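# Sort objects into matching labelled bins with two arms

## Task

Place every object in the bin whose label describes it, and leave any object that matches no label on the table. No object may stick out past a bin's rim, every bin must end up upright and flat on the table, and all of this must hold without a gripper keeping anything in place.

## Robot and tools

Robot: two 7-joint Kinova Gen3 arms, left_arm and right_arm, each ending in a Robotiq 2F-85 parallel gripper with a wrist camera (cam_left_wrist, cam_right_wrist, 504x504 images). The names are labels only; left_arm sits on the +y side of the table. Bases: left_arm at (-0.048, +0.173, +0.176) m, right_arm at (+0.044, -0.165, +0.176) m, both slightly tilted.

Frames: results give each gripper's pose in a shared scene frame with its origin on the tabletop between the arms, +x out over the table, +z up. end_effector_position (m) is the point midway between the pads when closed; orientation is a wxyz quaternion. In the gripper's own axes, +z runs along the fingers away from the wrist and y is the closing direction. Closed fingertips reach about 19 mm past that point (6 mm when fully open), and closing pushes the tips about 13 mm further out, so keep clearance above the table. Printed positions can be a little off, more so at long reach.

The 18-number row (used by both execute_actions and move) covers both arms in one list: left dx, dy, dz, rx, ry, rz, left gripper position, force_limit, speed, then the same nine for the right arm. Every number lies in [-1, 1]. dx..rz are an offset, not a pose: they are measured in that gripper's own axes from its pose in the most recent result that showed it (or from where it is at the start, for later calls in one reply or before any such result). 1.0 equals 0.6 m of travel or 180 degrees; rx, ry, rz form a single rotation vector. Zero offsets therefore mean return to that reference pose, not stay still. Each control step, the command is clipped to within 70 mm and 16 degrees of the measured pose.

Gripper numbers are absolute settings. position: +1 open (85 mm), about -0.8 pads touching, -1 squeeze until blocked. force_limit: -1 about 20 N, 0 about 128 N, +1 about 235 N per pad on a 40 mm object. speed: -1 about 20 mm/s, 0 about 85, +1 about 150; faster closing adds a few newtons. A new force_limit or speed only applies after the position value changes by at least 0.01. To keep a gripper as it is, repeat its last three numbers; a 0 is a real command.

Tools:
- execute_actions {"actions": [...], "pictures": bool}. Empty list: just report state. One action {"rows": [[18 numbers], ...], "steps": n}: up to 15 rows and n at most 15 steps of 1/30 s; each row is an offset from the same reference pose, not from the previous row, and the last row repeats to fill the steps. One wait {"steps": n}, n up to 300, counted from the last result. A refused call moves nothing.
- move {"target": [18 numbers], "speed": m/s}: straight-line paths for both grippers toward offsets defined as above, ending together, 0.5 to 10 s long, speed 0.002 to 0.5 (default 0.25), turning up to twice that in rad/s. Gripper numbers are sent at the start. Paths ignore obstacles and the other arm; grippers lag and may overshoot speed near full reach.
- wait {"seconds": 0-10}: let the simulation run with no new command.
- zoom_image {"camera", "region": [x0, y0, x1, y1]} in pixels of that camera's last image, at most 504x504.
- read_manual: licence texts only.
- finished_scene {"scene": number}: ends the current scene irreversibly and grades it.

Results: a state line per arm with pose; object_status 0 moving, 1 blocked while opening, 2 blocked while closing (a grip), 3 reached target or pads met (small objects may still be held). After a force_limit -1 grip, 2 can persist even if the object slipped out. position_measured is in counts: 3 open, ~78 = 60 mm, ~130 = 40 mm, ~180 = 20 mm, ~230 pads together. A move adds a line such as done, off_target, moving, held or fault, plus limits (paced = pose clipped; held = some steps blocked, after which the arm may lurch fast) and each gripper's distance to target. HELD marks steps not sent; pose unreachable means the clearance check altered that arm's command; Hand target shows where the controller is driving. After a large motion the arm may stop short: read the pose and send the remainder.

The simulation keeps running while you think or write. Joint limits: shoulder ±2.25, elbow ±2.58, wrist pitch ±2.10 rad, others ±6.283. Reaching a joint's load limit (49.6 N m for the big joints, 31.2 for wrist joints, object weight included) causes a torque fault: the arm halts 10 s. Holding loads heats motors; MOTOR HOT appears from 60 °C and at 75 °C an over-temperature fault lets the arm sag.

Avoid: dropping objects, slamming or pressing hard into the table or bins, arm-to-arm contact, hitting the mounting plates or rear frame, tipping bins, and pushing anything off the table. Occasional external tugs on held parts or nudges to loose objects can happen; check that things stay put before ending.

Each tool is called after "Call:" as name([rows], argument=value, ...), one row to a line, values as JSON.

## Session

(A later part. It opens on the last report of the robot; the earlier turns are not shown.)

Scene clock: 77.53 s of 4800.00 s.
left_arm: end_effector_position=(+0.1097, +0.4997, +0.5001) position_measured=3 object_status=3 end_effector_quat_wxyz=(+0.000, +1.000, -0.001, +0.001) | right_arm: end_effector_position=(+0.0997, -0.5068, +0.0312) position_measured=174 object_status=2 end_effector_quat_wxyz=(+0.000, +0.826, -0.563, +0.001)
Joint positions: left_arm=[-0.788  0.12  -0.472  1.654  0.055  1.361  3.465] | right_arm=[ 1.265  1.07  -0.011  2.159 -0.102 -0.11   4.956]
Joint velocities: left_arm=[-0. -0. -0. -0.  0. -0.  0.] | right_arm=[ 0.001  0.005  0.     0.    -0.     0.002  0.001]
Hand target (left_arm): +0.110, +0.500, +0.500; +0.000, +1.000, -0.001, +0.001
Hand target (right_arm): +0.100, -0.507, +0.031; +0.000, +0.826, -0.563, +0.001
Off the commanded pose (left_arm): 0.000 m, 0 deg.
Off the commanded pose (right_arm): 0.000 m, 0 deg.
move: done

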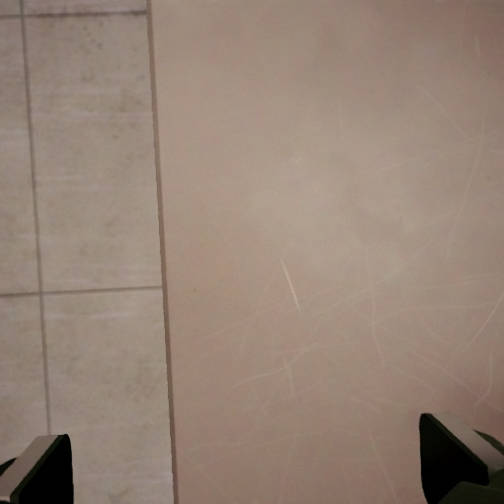

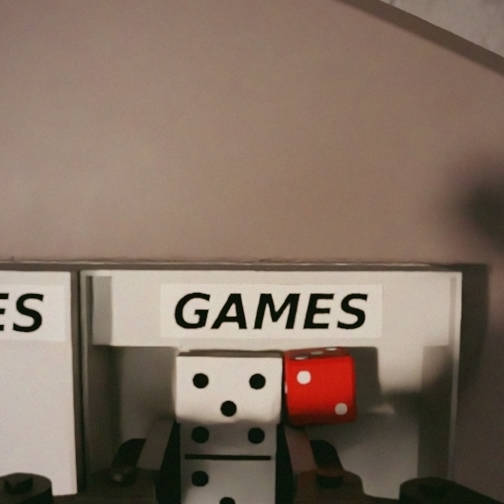

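Call:
move(target=[0,0,0,0,0,0,1,0,0,0,0,0.003,0,0,0,-0.25,-0.6,-1])

Call:
move(target=[0,0,0,0,0,0,1,0,0,0,0,-0.13,0,0,0,-0.25,-0.6,-1])

Call:
move(target=[0,0,0,0,0,0,1,0,0,-0.113,-0.757,-0.03,0,0,-0.46,0.5,-0.6,0], speed=0.4)

Scene clock: 81.13 s of 4800.00 s.
left_arm: end_effector_position=(+0.1097, +0.4997, +0.5001) position_measured=3 object_status=3 end_effector_quat_wxyz=(+0.000, +1.000, -0.001, +0.001) | right_arm: end_effector_position=(+0.0997, -0.5068, +0.0295) position_measured=160 object_status=3 end_effector_quat_wxyz=(+0.000, +0.826, -0.563, +0.001)
Joint positions: left_arm=[-0.788  0.12  -0.472  1.654  0.055  1.361  3.465] | right_arm=[ 1.265  1.075 -0.011  2.157 -0.101 -0.113  4.956]
Joint velocities: left_arm=[-0.001 -0.001 -0.    -0.     0.     0.001  0.001] | right_arm=[ 0.001  0.     0.     0.    -0.     0.001 -0.001]
Hand target (left_arm): +0.110, +0.500, +0.500; +0.000, +1.000, -0.001, +0.001
Hand target (right_arm): +0.100, -0.507, +0.029; +0.000, +0.826, -0.563, +0.001
Off the commanded pose (left_arm): 0.000 m, 0 deg.
Off the commanded pose (right_arm): 0.000 m, 0 deg.
move: done

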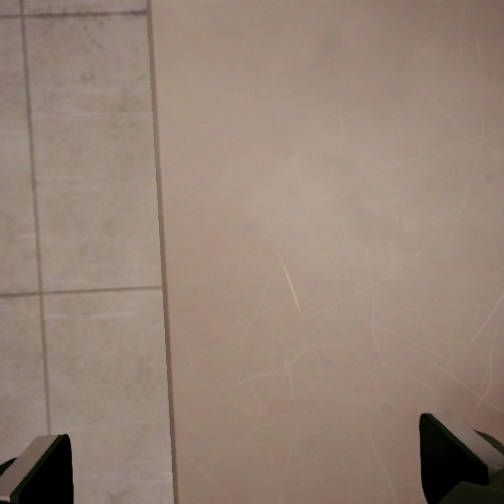

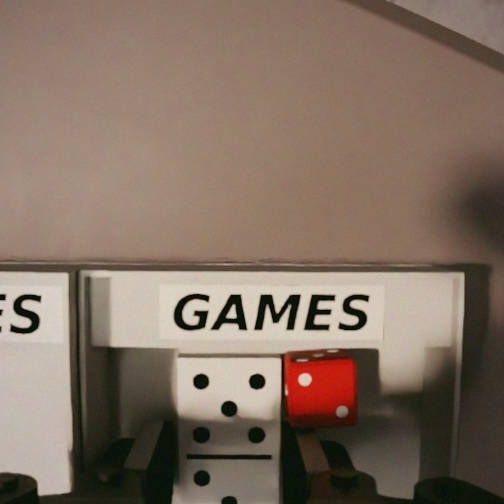

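Scene clock: 82.07 s of 4800.00 s.
left_arm: end_effector_position=(+0.1097, +0.4997, +0.5001) position_measured=3 object_status=3 end_effector_quat_wxyz=(+0.000, +1.000, -0.001, +0.001) | right_arm: end_effector_position=(+0.0994, -0.5064, +0.1072) position_measured=160 object_status=3 end_effector_quat_wxyz=(+0.000, +0.826, -0.564, +0.001)
Joint positions: left_arm=[-0.788  0.12  -0.472  1.654  0.055  1.361  3.465] | right_arm=[ 1.25   0.849  0.01   2.217 -0.104  0.055  4.955]
Joint velocities: left_arm=[-0.001  0.    -0.     0.     0.001 -0.     0.001] | right_arm=[-0.001 -0.005  0.     0.001  0.     0.     0.001]
Hand target (left_arm): +0.110, +0.500, +0.500; +0.000, +1.000, -0.001, +0.001
Hand target (right_arm): +0.100, -0.507, +0.107; +0.000, +0.826, -0.564, +0.002
Off the commanded pose (left_arm): 0.000 m, 0 deg.
Off the commanded pose (right_arm): 0.000 m, 0 deg.
move: done

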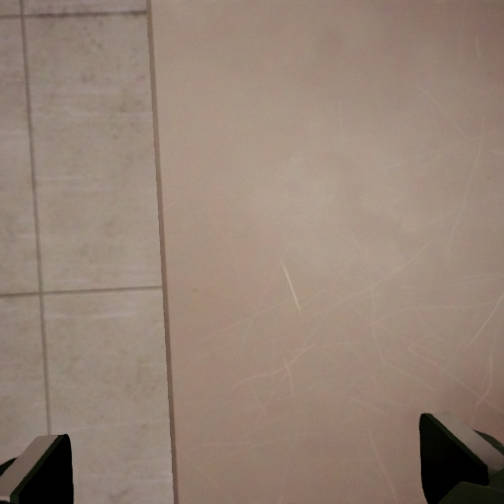

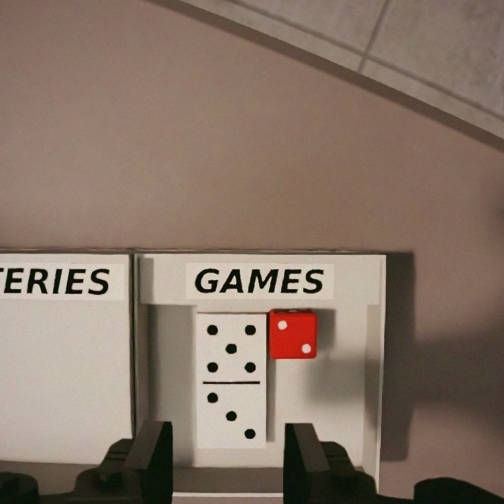

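Scene clock: 84.33 s of 4800.00 s.
left_arm: end_effector_position=(+0.1097, +0.4997, +0.5001) position_measured=3 object_status=3 end_effector_quat_wxyz=(+0.000, +1.000, -0.001, +0.001) | right_arm: end_effector_position=(+0.4974, -0.2785, +0.1264) position_measured=66 object_status=3 end_effector_quat_wxyz=(+0.002, +0.992, +0.123, +0.001)
Joint positions: left_arm=[-0.788  0.12  -0.472  1.654  0.055  1.361  3.465] | right_arm=[ 0.108  0.894 -0.012  1.799  0.074  0.44   5.073]
Joint velocities: left_arm=[-0.002  0.    -0.    -0.    -0.001 -0.     0.   ] | right_arm=[-0.005  0.006 -0.    -0.002  0.001  0.002 -0.002]
Hand target (left_arm): +0.110, +0.500, +0.500; +0.000, +1.000, -0.001, +0.001
Hand target (right_arm): +0.497, -0.278, +0.126; +0.002, +0.992, +0.124, +0.001
Off the commanded pose (left_arm): 0.000 m, 0 deg.
Off the commanded pose (right_arm): 0.001 m, 0 deg.
move: done

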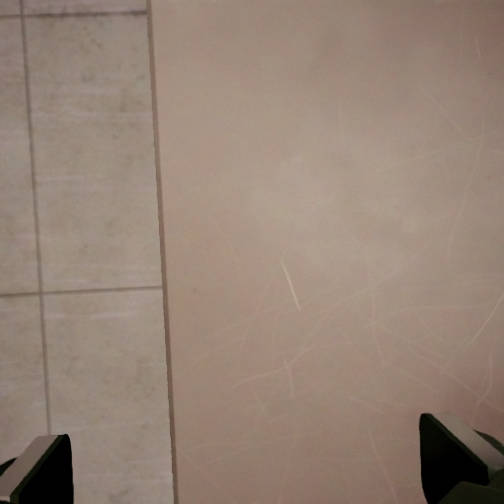

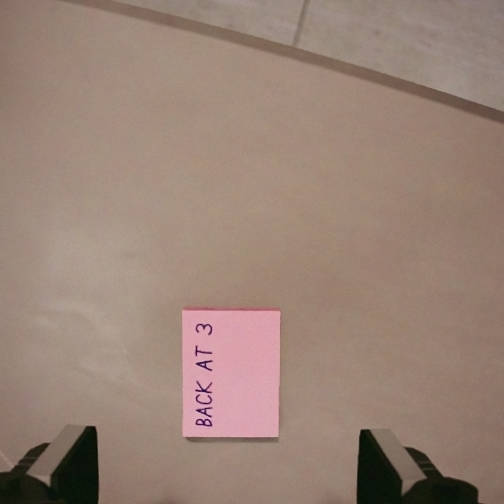

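Call:
move(target=[0,0,0,0,0,0,1,0,0,0,0,0.178,0,0,0,0.5,-0.6,0], speed=0.15)

Call:
move(target=[0,0,0,0,0,0,1,0,0,0,0,0,0,0,0,-1,-0.6,0])

Call:
move(target=[0,0,0,0,0,0,1,0,0,0,0,-0.1,0,0,0,-1,-0.6,0])

Scene clock: 87.70 s of 4800.00 s.
left_arm: end_effector_position=(+0.1097, +0.4997, +0.5001) position_measured=3 object_status=3 end_effector_quat_wxyz=(+0.000, +1.000, -0.001, +0.001) | right_arm: end_effector_position=(+0.4983, -0.2790, +0.0201) position_measured=66 object_status=3 end_effector_quat_wxyz=(+0.002, +0.992, +0.124, +0.002)
Joint positions: left_arm=[-0.788  0.12  -0.472  1.654  0.055  1.361  3.465] | right_arm=[0.104 1.137 0.001 1.735 0.083 0.26  5.064]
Joint velocities: left_arm=[-0.    -0.    -0.     0.001 -0.     0.    -0.   ] | right_arm=[-0.001  0.008 -0.    -0.001 -0.001 -0.    -0.001]
Hand target (left_arm): +0.110, +0.500, +0.500; +0.000, +1.000, -0.001, +0.001
Hand target (right_arm): +0.498, -0.279, +0.020; +0.002, +0.992, +0.124, +0.001
Off the commanded pose (left_arm): 0.000 m, 0 deg.
Off the commanded pose (right_arm): 0.001 m, 0 deg.
move: done

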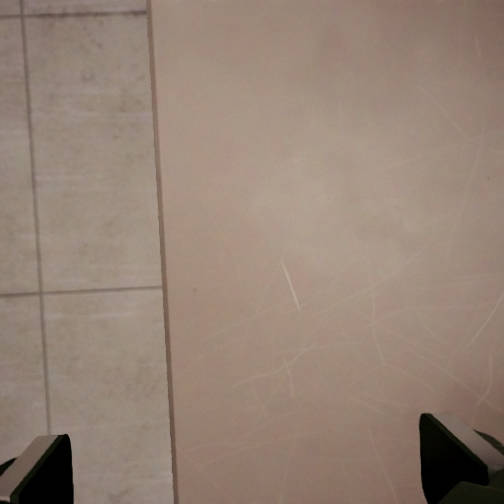

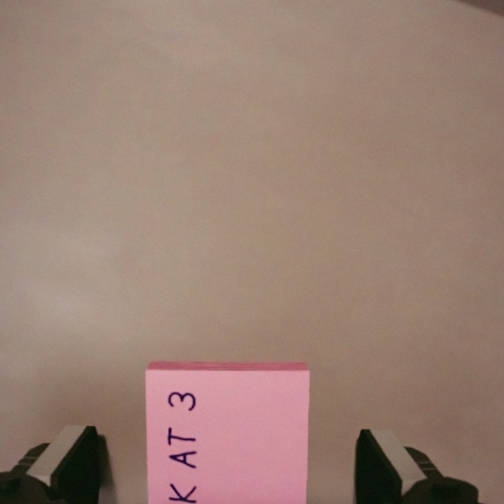

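Scene clock: 88.30 s of 4800.00 s.
left_arm: end_effector_position=(+0.1097, +0.4997, +0.5001) position_measured=3 object_status=3 end_effector_quat_wxyz=(+0.000, +1.000, -0.001, +0.001) | right_arm: end_effector_position=(+0.4984, -0.2790, +0.0204) position_measured=140 object_status=2 end_effector_quat_wxyz=(+0.002, +0.992, +0.124, +0.002)
Joint positions: left_arm=[-0.788  0.12  -0.472  1.654  0.055  1.361  3.465] | right_arm=[0.104 1.137 0.001 1.735 0.083 0.261 5.064]
Joint velocities: left_arm=[ 0.     0.001 -0.    -0.    -0.    -0.    -0.001] | right_arm=[-0.    -0.    -0.     0.001  0.    -0.     0.   ]
Hand target (left_arm): +0.110, +0.500, +0.500; +0.000, +1.000, -0.001, +0.001
Hand target (right_arm): +0.498, -0.279, +0.020; +0.002, +0.992, +0.124, +0.002
Off the commanded pose (left_arm): 0.000 m, 0 deg.
Off the commanded pose (right_arm): 0.000 m, 0 deg.
move: done

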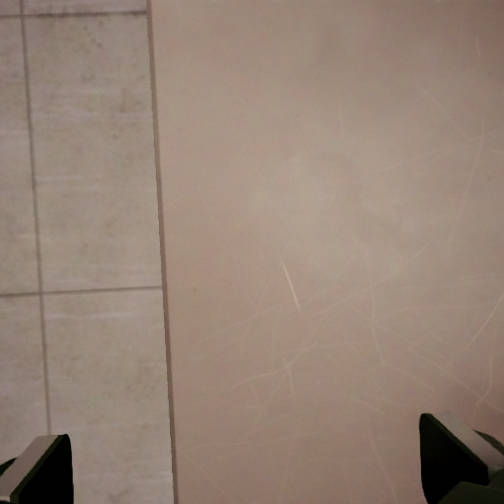

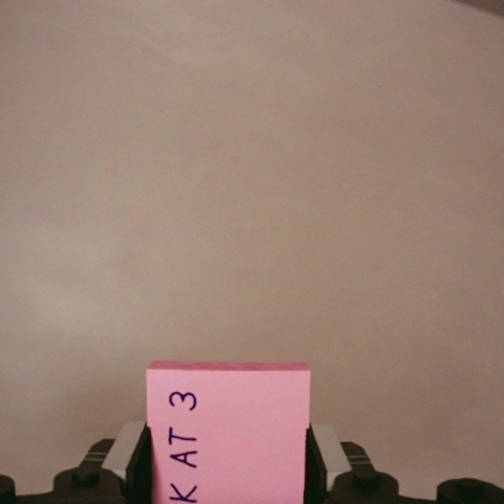

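Scene clock: 89.10 s of 4800.00 s.
left_arm: end_effector_position=(+0.1097, +0.4997, +0.5001) position_measured=3 object_status=3 end_effector_quat_wxyz=(+0.000, +1.000, -0.001, +0.001) | right_arm: end_effector_position=(+0.4978, -0.2787, +0.0800) position_measured=140 object_status=2 end_effector_quat_wxyz=(+0.002, +0.992, +0.123, +0.002)
Joint positions: left_arm=[-0.788  0.12  -0.472  1.654  0.055  1.361  3.465] | right_arm=[ 0.106  0.999 -0.006  1.782  0.079  0.353  5.068]
Joint velocities: left_arm=[-0.     0.001 -0.    -0.     0.    -0.    -0.   ] | right_arm=[ 0.001 -0.006 -0.     0.001 -0.    -0.001  0.001]
Hand target (left_arm): +0.110, +0.500, +0.500; +0.000, +1.000, -0.001, +0.001
Hand target (right_arm): +0.498, -0.279, +0.080; +0.002, +0.992, +0.123, +0.002
Off the commanded pose (left_arm): 0.000 m, 0 deg.
Off the commanded pose (right_arm): 0.000 m, 0 deg.
move: done

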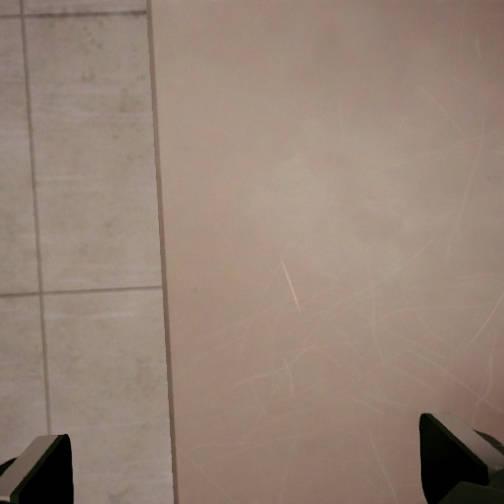

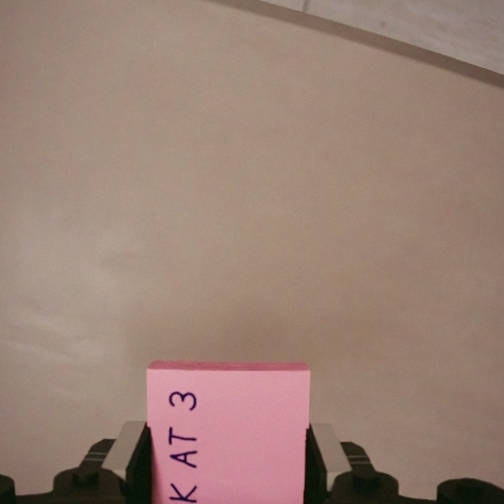

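Call:
move(target=[0,0,0,0,0,0,1,0,0,-0.478,0.179,-0.02,0,0,0.46,-1,-0.6,0], speed=0.4)

Scene clock: 94.13 s of 4800.00 s.
left_arm: end_effector_position=(+0.1097, +0.4997, +0.5001) position_measured=3 object_status=3 end_effector_quat_wxyz=(+0.000, +1.000, -0.001, +0.001) | right_arm: end_effector_position=(+0.2463, -0.4522, +0.0913) position_measured=140 object_status=2 end_effector_quat_wxyz=(+0.000, +0.826, -0.563, +0.002)
Joint positions: left_arm=[-0.788  0.12  -0.472  1.654  0.055  1.361  3.465] | right_arm=[ 0.779  0.9    0.027  2.191 -0.316  0.032  4.708]
Joint velocities: left_arm=[-0.     0.001  0.    -0.001 -0.002  0.001  0.   ] | right_arm=[ 0.014 -0.001 -0.    -0.002  0.     0.001  0.001]
Hand target (left_arm): +0.110, +0.500, +0.500; +0.000, +1.000, -0.001, +0.001
Hand target (right_arm): +0.246, -0.453, +0.091; +0.000, +0.826, -0.564, +0.002
Off the commanded pose (left_arm): 0.000 m, 0 deg.
Off the commanded pose (right_arm): 0.001 m, 0 deg.
move: done

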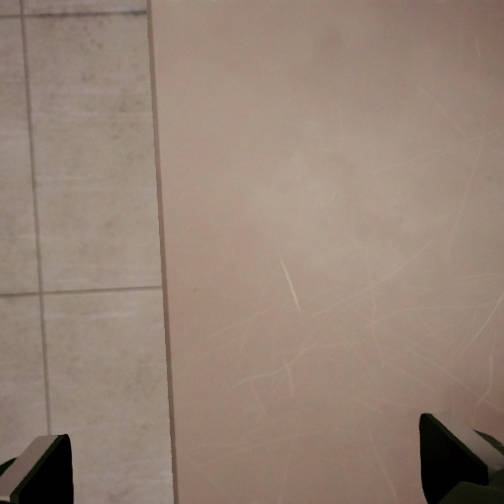

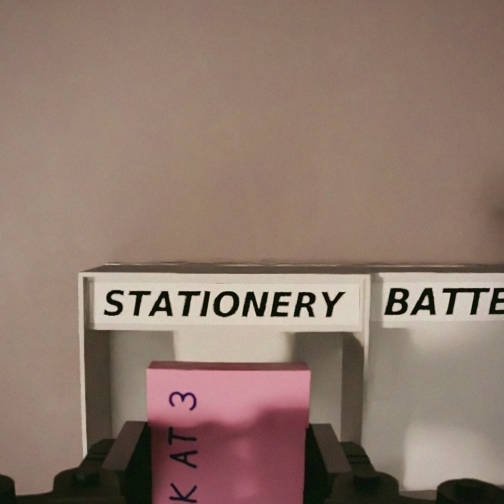

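Call:
move(target=[0,0,0,0,0,0,1,0,0,-0.002,-0.003,0.103,0,0,0,-1,-0.6,0], speed=0.06)

Call:
move(target=[0,0,0,0,0,0,1,0,0,0,0,0,0,0,0,0.03,-0.6,-1])

Call:
move(target=[0,0,0,0,0,0,1,0,0,0,0,-0.13,0,0,0,0.03,-0.6,-1])

Scene clock: 97.73 s of 4800.00 s.
left_arm: end_effector_position=(+0.1097, +0.4997, +0.5001) position_measured=3 object_status=3 end_effector_quat_wxyz=(+0.000, +1.000, -0.001, +0.001) | right_arm: end_effector_position=(+0.2480, -0.4509, +0.0298) position_measured=140 object_status=2 end_effector_quat_wxyz=(+0.001, +0.827, -0.563, +0.002)
Joint positions: left_arm=[-0.788  0.12  -0.472  1.654  0.055  1.361  3.465] | right_arm=[ 0.812  1.075 -0.022  2.141 -0.312 -0.1    4.709]
Joint velocities: left_arm=[-0.001  0.001  0.    -0.001  0.    -0.001  0.   ] | right_arm=[ 0.001  0.007  0.    -0.001  0.    -0.002  0.   ]
Hand target (left_arm): +0.110, +0.500, +0.500; +0.000, +1.000, -0.001, +0.001
Hand target (right_arm): +0.248, -0.451, +0.030; +0.000, +0.826, -0.563, +0.002
Off the commanded pose (left_arm): 0.000 m, 0 deg.
Off the commanded pose (right_arm): 0.001 m, 0 deg.
move: done

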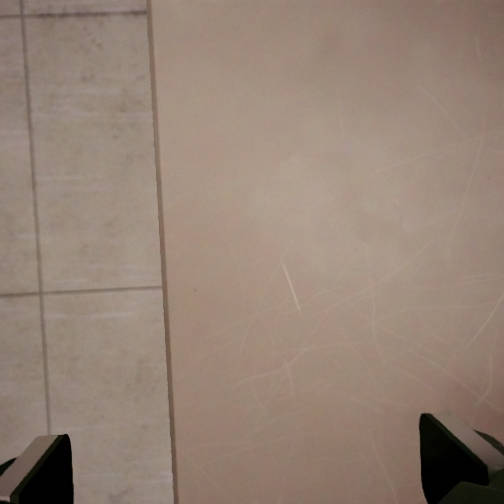

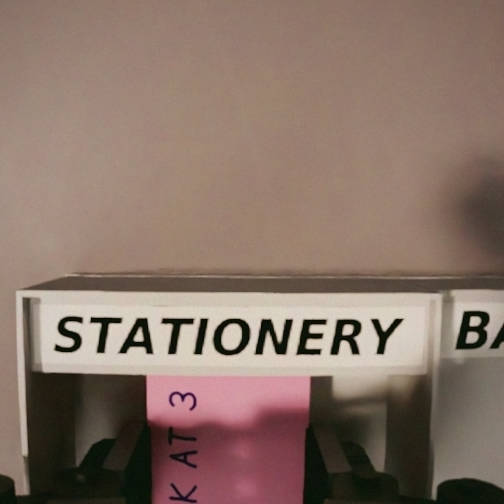

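Scene clock: 98.30 s of 4800.00 s.
left_arm: end_effector_position=(+0.1097, +0.4997, +0.5001) position_measured=3 object_status=3 end_effector_quat_wxyz=(+0.000, +1.000, -0.001, +0.001) | right_arm: end_effector_position=(+0.2480, -0.4509, +0.0298) position_measured=126 object_status=0 end_effector_quat_wxyz=(+0.001, +0.827, -0.563, +0.002)
Joint positions: left_arm=[-0.788  0.12  -0.472  1.654  0.055  1.361  3.465] | right_arm=[ 0.812  1.075 -0.022  2.141 -0.312 -0.1    4.709]
Joint velocities: left_arm=[-0.002 -0.    -0.    -0.    -0.     0.     0.   ] | right_arm=[ 0.     0.     0.    -0.002  0.    -0.    -0.   ]
Hand target (left_arm): +0.110, +0.500, +0.500; +0.000, +1.000, -0.001, +0.001
Hand target (right_arm): +0.248, -0.451, +0.030; +0.001, +0.827, -0.563, +0.002
Off the commanded pose (left_arm): 0.000 m, 0 deg.
Off the commanded pose (right_arm): 0.000 m, 0 deg.
move: done

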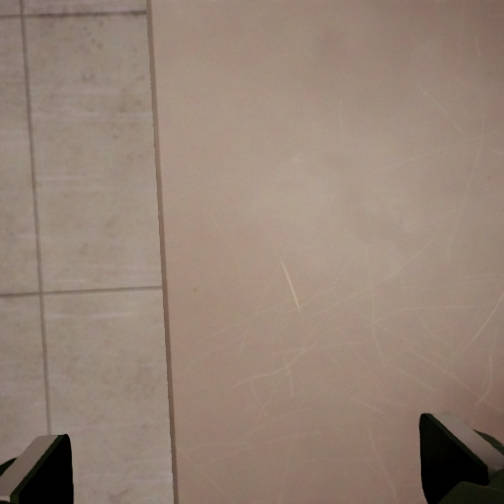

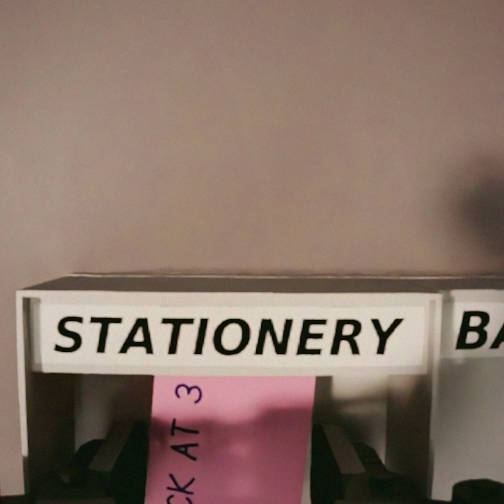

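Scene clock: 99.23 s of 4800.00 s.
left_arm: end_effector_position=(+0.1097, +0.4997, +0.5001) position_measured=3 object_status=3 end_effector_quat_wxyz=(+0.000, +1.000, -0.001, +0.001) | right_arm: end_effector_position=(+0.2476, -0.4505, +0.1076) position_measured=126 object_status=3 end_effector_quat_wxyz=(+0.000, +0.826, -0.563, +0.002)
Joint positions: left_arm=[-0.788  0.12  -0.472  1.654  0.055  1.361  3.465] | right_arm=[ 0.76   0.853  0.044  2.202 -0.321  0.071  4.705]
Joint velocities: left_arm=[-0.     0.001  0.     0.001  0.    -0.    -0.   ] | right_arm=[-0.002 -0.004  0.     0.003 -0.     0.001 -0.001]
Hand target (left_arm): +0.110, +0.500, +0.500; +0.000, +1.000, -0.001, +0.001
Hand target (right_arm): +0.248, -0.451, +0.108; +0.000, +0.826, -0.563, +0.002
Off the commanded pose (left_arm): 0.000 m, 0 deg.
Off the commanded pose (right_arm): 0.000 m, 0 deg.
move: done

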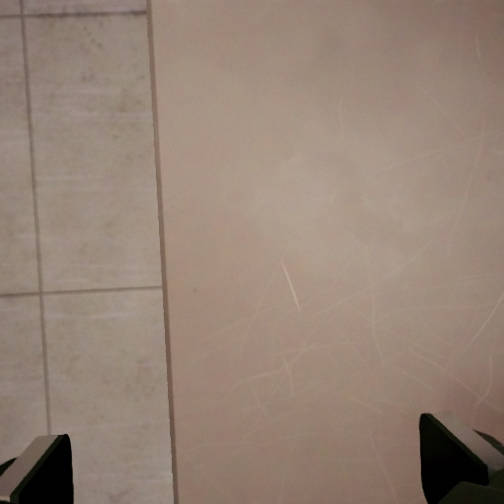

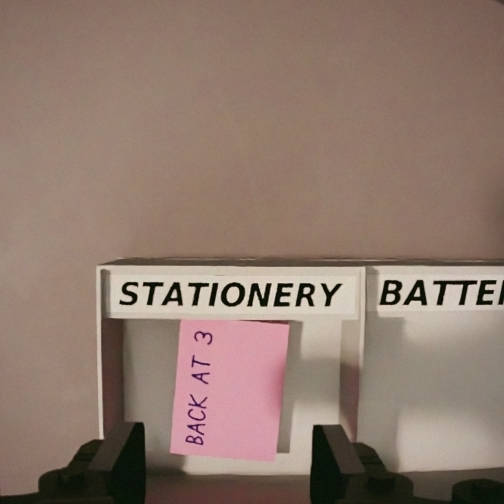

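Call:
move(target=[0,0,0,0,0,0,1,0,0,-0.84,-0.823,-0.03,0,0,0.135,0.2,-0.6,0], speed=0.4)

Scene clock: 104.27 s of 4800.00 s.
left_arm: end_effector_position=(+0.1097, +0.4997, +0.5001) position_measured=3 object_status=3 end_effector_quat_wxyz=(+0.000, +1.000, -0.001, +0.001) | right_arm: end_effector_position=(+0.5234, +0.1991, +0.1260) position_measured=104 object_status=3 end_effector_quat_wxyz=(-0.001, +0.689, -0.724, +0.003)
Joint positions: left_arm=[-0.788  0.12  -0.472  1.654  0.055  1.361  3.465] | right_arm=[-1.11   1.233  0.723  1.245 -0.829  0.968  2.908]
Joint velocities: left_arm=[-0.002 -0.     0.    -0.     0.001 -0.     0.   ] | right_arm=[ 0.004  0.008 -0.001 -0.004  0.001 -0.    -0.   ]
Hand target (left_arm): +0.110, +0.500, +0.500; +0.000, +1.000, -0.001, +0.001
Hand target (right_arm): +0.523, +0.199, +0.126; -0.001, +0.689, -0.725, +0.003
Off the commanded pose (left_arm): 0.000 m, 0 deg.
Off the commanded pose (right_arm): 0.002 m, 0 deg.
move: done; limits=paced

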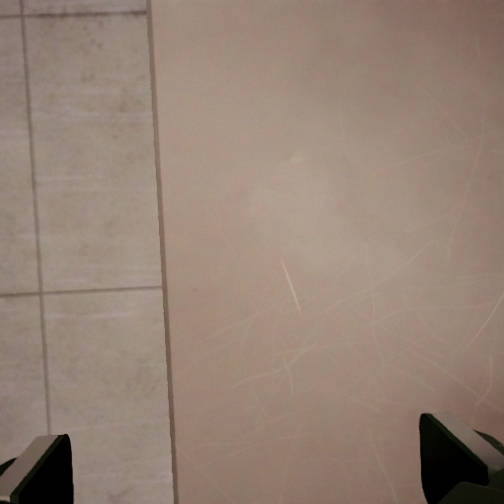

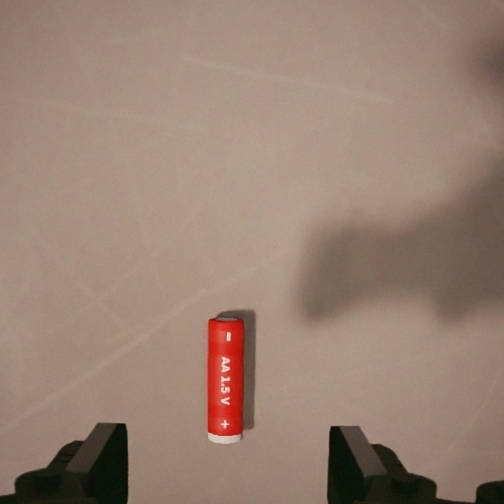

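Call:
move(target=[0,0,0,0,0,0,1,0,0,-0.005,-0.003,0.175,0,0,0,0.2,-0.6,0], speed=0.15)

Call:
move(target=[0,0,0,0,0,0,1,0,0,0,0,0,0,0,0,-1,-0.6,0])

Call:
move(target=[0,0,0,0,0,0,1,0,0,0.25,0,-0.13,0,0,-0.135,-1,-0.6,0])

Scene clock: 106.63 s of 4800.00 s.
left_arm: end_effector_position=(+0.1097, +0.4997, +0.5001) position_measured=3 object_status=3 end_effector_quat_wxyz=(+0.000, +1.000, -0.001, +0.001) | right_arm: end_effector_position=(+0.5261, +0.2022, +0.0215) position_measured=104 object_status=3 end_effector_quat_wxyz=(-0.002, +0.690, -0.724, +0.003)
Joint positions: left_arm=[-0.788  0.12  -0.473  1.654  0.055  1.361  3.465] | right_arm=[-1.07   1.417  0.657  1.161 -0.897  0.85   2.918]
Joint velocities: left_arm=[ 0.001  0.    -0.     0.     0.    -0.    -0.   ] | right_arm=[ 0.003  0.007 -0.    -0.001  0.001  0.     0.   ]
Hand target (left_arm): +0.110, +0.500, +0.500; +0.000, +1.000, -0.001, +0.001
Hand target (right_arm): +0.526, +0.202, +0.021; -0.001, +0.689, -0.724, +0.003
Off the commanded pose (left_arm): 0.000 m, 0 deg.
Off the commanded pose (right_arm): 0.001 m, 0 deg.
move: done

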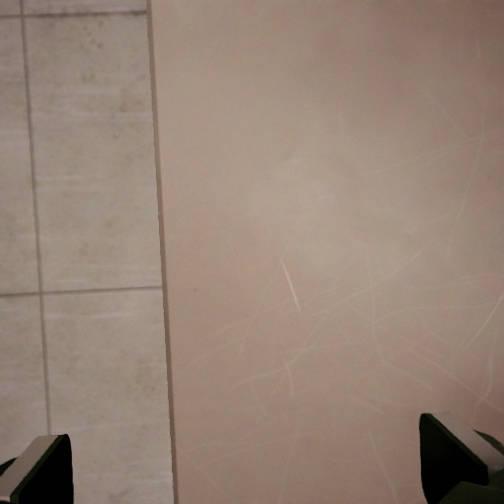

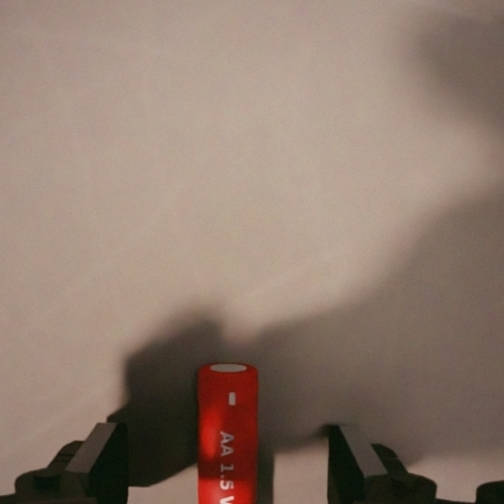

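Scene clock: 107.33 s of 4800.00 s.
left_arm: end_effector_position=(+0.1097, +0.4997, +0.5001) position_measured=3 object_status=3 end_effector_quat_wxyz=(+0.000, +1.000, -0.001, +0.001) | right_arm: end_effector_position=(+0.5262, +0.2022, +0.0216) position_measured=199 object_status=2 end_effector_quat_wxyz=(-0.002, +0.690, -0.724, +0.003)
Joint positions: left_arm=[-0.788  0.12  -0.473  1.654  0.055  1.361  3.465] | right_arm=[-1.07   1.417  0.657  1.161 -0.897  0.85   2.918]
Joint velocities: left_arm=[-0.001  0.     0.    -0.     0.    -0.     0.001] | right_arm=[ 0.001  0.001 -0.    -0.     0.     0.    -0.   ]
Hand target (left_arm): +0.110, +0.500, +0.500; +0.000, +1.000, -0.001, +0.001
Hand target (right_arm): +0.526, +0.202, +0.021; -0.002, +0.690, -0.724, +0.003
Off the commanded pose (left_arm): 0.000 m, 0 deg.
Off the commanded pose (right_arm): 0.000 m, 0 deg.
move: done

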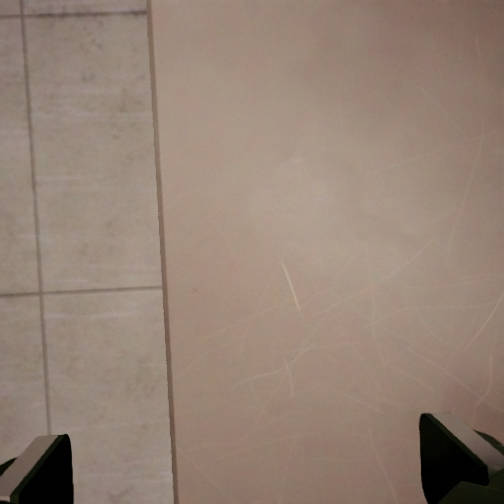

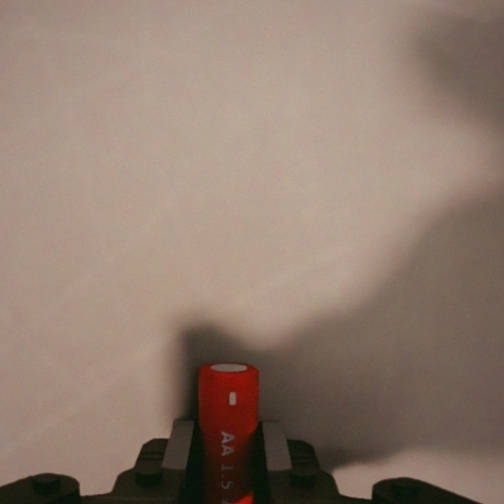

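Scene clock: 108.57 s of 4800.00 s.
left_arm: end_effector_position=(+0.1097, +0.4997, +0.5001) position_measured=3 object_status=3 end_effector_quat_wxyz=(+0.000, +1.000, -0.001, +0.001) | right_arm: end_effector_position=(+0.5176, +0.0524, +0.0989) position_measured=199 object_status=2 end_effector_quat_wxyz=(-0.000, +0.827, -0.563, +0.003)
Joint positions: left_arm=[-0.788  0.12  -0.473  1.654  0.055  1.361  3.465] | right_arm=[-0.893  1.122  0.559  1.59  -0.817  0.678  3.664]
Joint velocities: left_arm=[ 0.001 -0.     0.     0.     0.    -0.     0.001] | right_arm=[ 0.007 -0.012  0.004  0.003 -0.005 -0.001  0.004]
Hand target (left_arm): +0.110, +0.500, +0.500; +0.000, +1.000, -0.001, +0.001
Hand target (right_arm): +0.518, +0.052, +0.100; -0.001, +0.826, -0.563, +0.003
Off the commanded pose (left_arm): 0.000 m, 0 deg.
Off the commanded pose (right_arm): 0.001 m, 0 deg.
move: done

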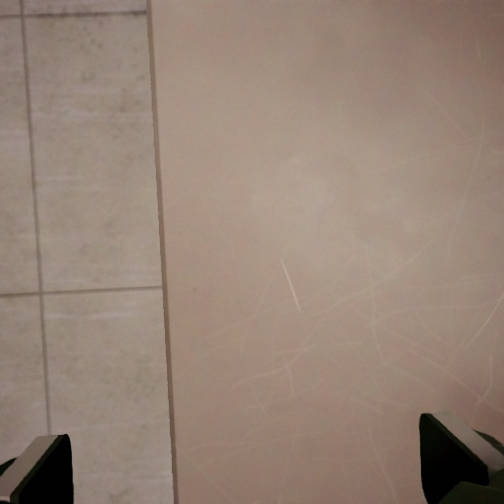

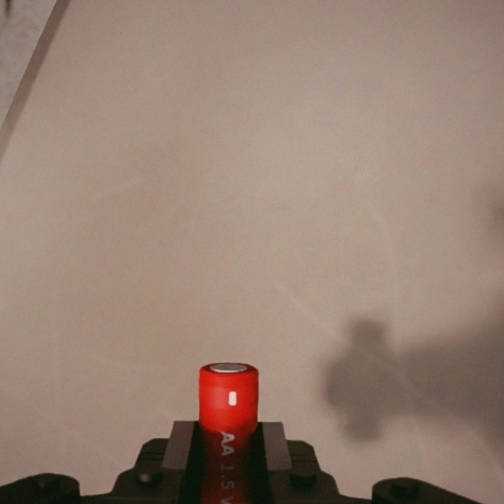

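Call:
move(target=[0,0,0,0,0,0,1,0,0,0.618,0.866,0,0,0,0,-1,-0.6,0], speed=0.33)

Scene clock: 113.13 s of 4800.00 s.
left_arm: end_effector_position=(+0.1097, +0.4997, +0.5001) position_measured=3 object_status=3 end_effector_quat_wxyz=(+0.000, +1.000, -0.001, +0.001) | right_arm: end_effector_position=(+0.1701, -0.4823, +0.0982) position_measured=199 object_status=2 end_effector_quat_wxyz=(+0.000, +0.827, -0.562, +0.002)
Joint positions: left_arm=[-0.788  0.12  -0.473  1.654  0.055  1.361  3.465] | right_arm=[ 1.025  0.876  0.016  2.227 -0.368  0.018  5.   ]
Joint velocities: left_arm=[-0.     0.001  0.    -0.    -0.    -0.    -0.   ] | right_arm=[ 0.006  0.001 -0.001 -0.     0.001 -0.     0.001]
Hand target (left_arm): +0.110, +0.500, +0.500; +0.000, +1.000, -0.001, +0.001
Hand target (right_arm): +0.170, -0.482, +0.098; +0.000, +0.827, -0.563, +0.002
Off the commanded pose (left_arm): 0.000 m, 0 deg.
Off the commanded pose (right_arm): 0.001 m, 0 deg.
move: done; limits=paced

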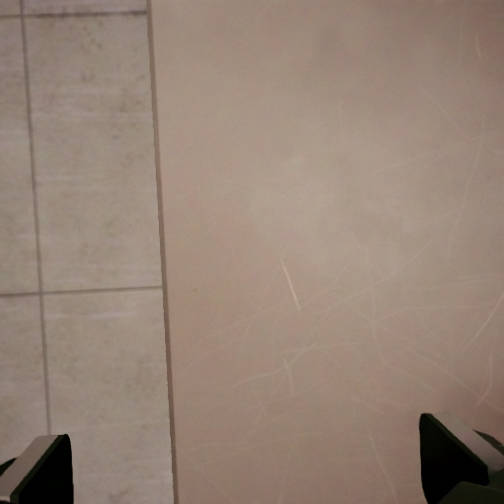

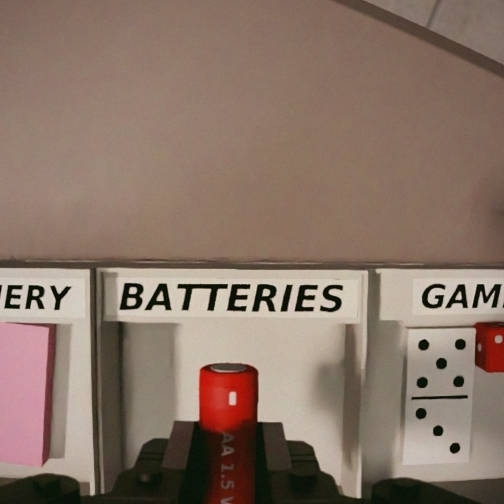

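Call:
move(target=[0,0,0,0,0,0,1,0,0,0,0,0.114,0,0,0,-1,-0.6,0], speed=0.08)

Call:
move(target=[0,0,0,0,0,0,1,0,0,0,0,0,0,0,0,-0.42,-0.6,-1])

Call:
move(target=[0,0,0,0,0,0,1,0,0,0,0,-0.3,0,0,0,-0.42,-0.6,-1])

Scene clock: 116.20 s of 4800.00 s.
left_arm: end_effector_position=(+0.1097, +0.4997, +0.5001) position_measured=3 object_status=3 end_effector_quat_wxyz=(+0.000, +1.000, -0.001, +0.001) | right_arm: end_effector_position=(+0.1705, -0.4828, +0.0301) position_measured=199 object_status=2 end_effector_quat_wxyz=(+0.000, +0.827, -0.562, +0.002)
Joint positions: left_arm=[-0.788  0.12  -0.473  1.654  0.055  1.361  3.465] | right_arm=[ 1.072  1.075 -0.046  2.17  -0.356 -0.133  5.003]
Joint velocities: left_arm=[ 0.001  0.     0.    -0.    -0.001  0.    -0.   ] | right_arm=[ 0.002  0.008  0.    -0.     0.001 -0.001  0.   ]
Hand target (left_arm): +0.110, +0.500, +0.500; +0.000, +1.000, -0.001, +0.001
Hand target (right_arm): +0.170, -0.483, +0.030; +0.000, +0.827, -0.562, +0.002
Off the commanded pose (left_arm): 0.000 m, 0 deg.
Off the commanded pose (right_arm): 0.001 m, 0 deg.
move: done

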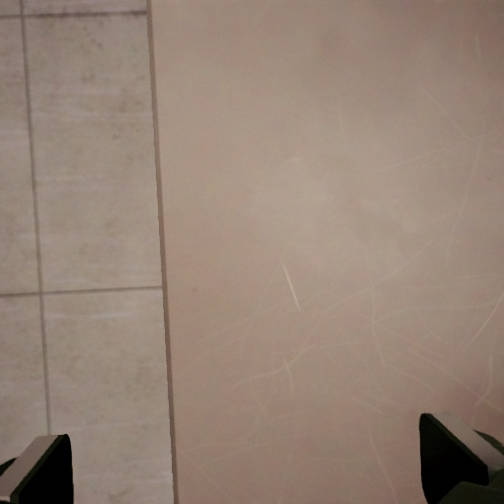

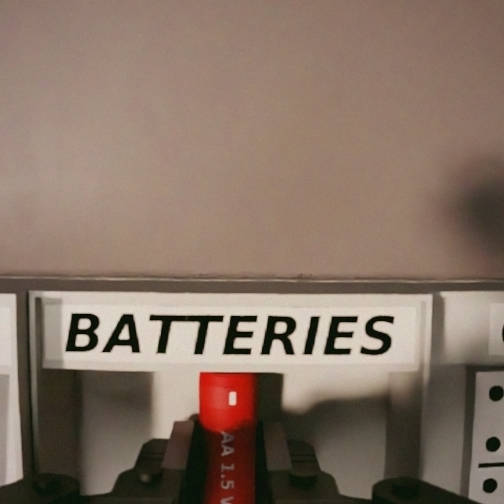

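Scene clock: 116.80 s of 4800.00 s.
left_arm: end_effector_position=(+0.1097, +0.4997, +0.5001) position_measured=3 object_status=3 end_effector_quat_wxyz=(+0.000, +1.000, -0.001, +0.001) | right_arm: end_effector_position=(+0.1705, -0.4828, +0.0301) position_measured=182 object_status=0 end_effector_quat_wxyz=(+0.000, +0.827, -0.562, +0.002)
Joint positions: left_arm=[-0.788  0.12  -0.473  1.654  0.055  1.361  3.465] | right_arm=[ 1.072  1.075 -0.046  2.17  -0.356 -0.133  5.003]
Joint velocities: left_arm=[-0.001  0.     0.     0.     0.001 -0.     0.   ] | right_arm=[ 0.    -0.001  0.    -0.     0.    -0.    -0.001]
Hand target (left_arm): +0.110, +0.500, +0.500; +0.000, +1.000, -0.001, +0.001
Hand target (right_arm): +0.170, -0.483, +0.030; +0.000, +0.827, -0.562, +0.002
Off the commanded pose (left_arm): 0.000 m, 0 deg.
Off the commanded pose (right_arm): 0.000 m, 0 deg.
move: done

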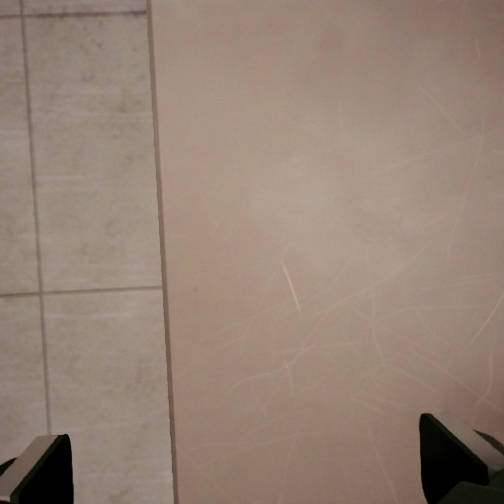

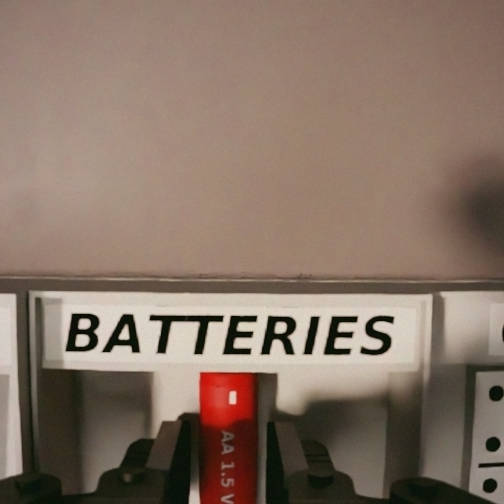

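Scene clock: 118.13 s of 4800.00 s.
left_arm: end_effector_position=(+0.1097, +0.4997, +0.5001) position_measured=3 object_status=3 end_effector_quat_wxyz=(+0.000, +1.000, -0.001, +0.001) | right_arm: end_effector_position=(+0.1697, -0.4821, +0.2098) position_measured=182 object_status=3 end_effector_quat_wxyz=(-0.000, +0.827, -0.563, +0.002)
Joint positions: left_arm=[-0.788  0.12  -0.473  1.654  0.055  1.361  3.465] | right_arm=[ 0.877  0.556  0.212  2.229 -0.309  0.359  4.942]
Joint velocities: left_arm=[ 0.001 -0.     0.     0.    -0.001  0.     0.001] | right_arm=[-0.004 -0.003 -0.001 -0.001  0.002  0.002 -0.001]
Hand target (left_arm): +0.110, +0.500, +0.500; +0.000, +1.000, -0.001, +0.001
Hand target (right_arm): +0.170, -0.482, +0.210; -0.000, +0.827, -0.562, +0.003
Off the commanded pose (left_arm): 0.000 m, 0 deg.
Off the commanded pose (right_arm): 0.000 m, 0 deg.
move: done

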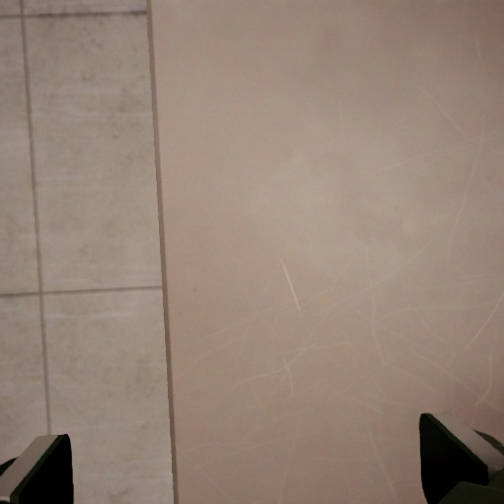

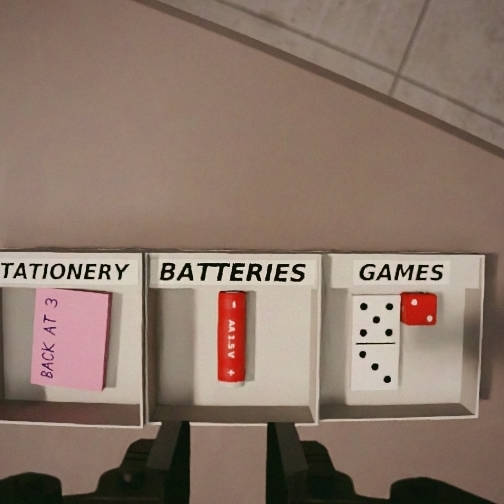

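Call:
finished_scene(scene=1)

The scene is finished: the task was done.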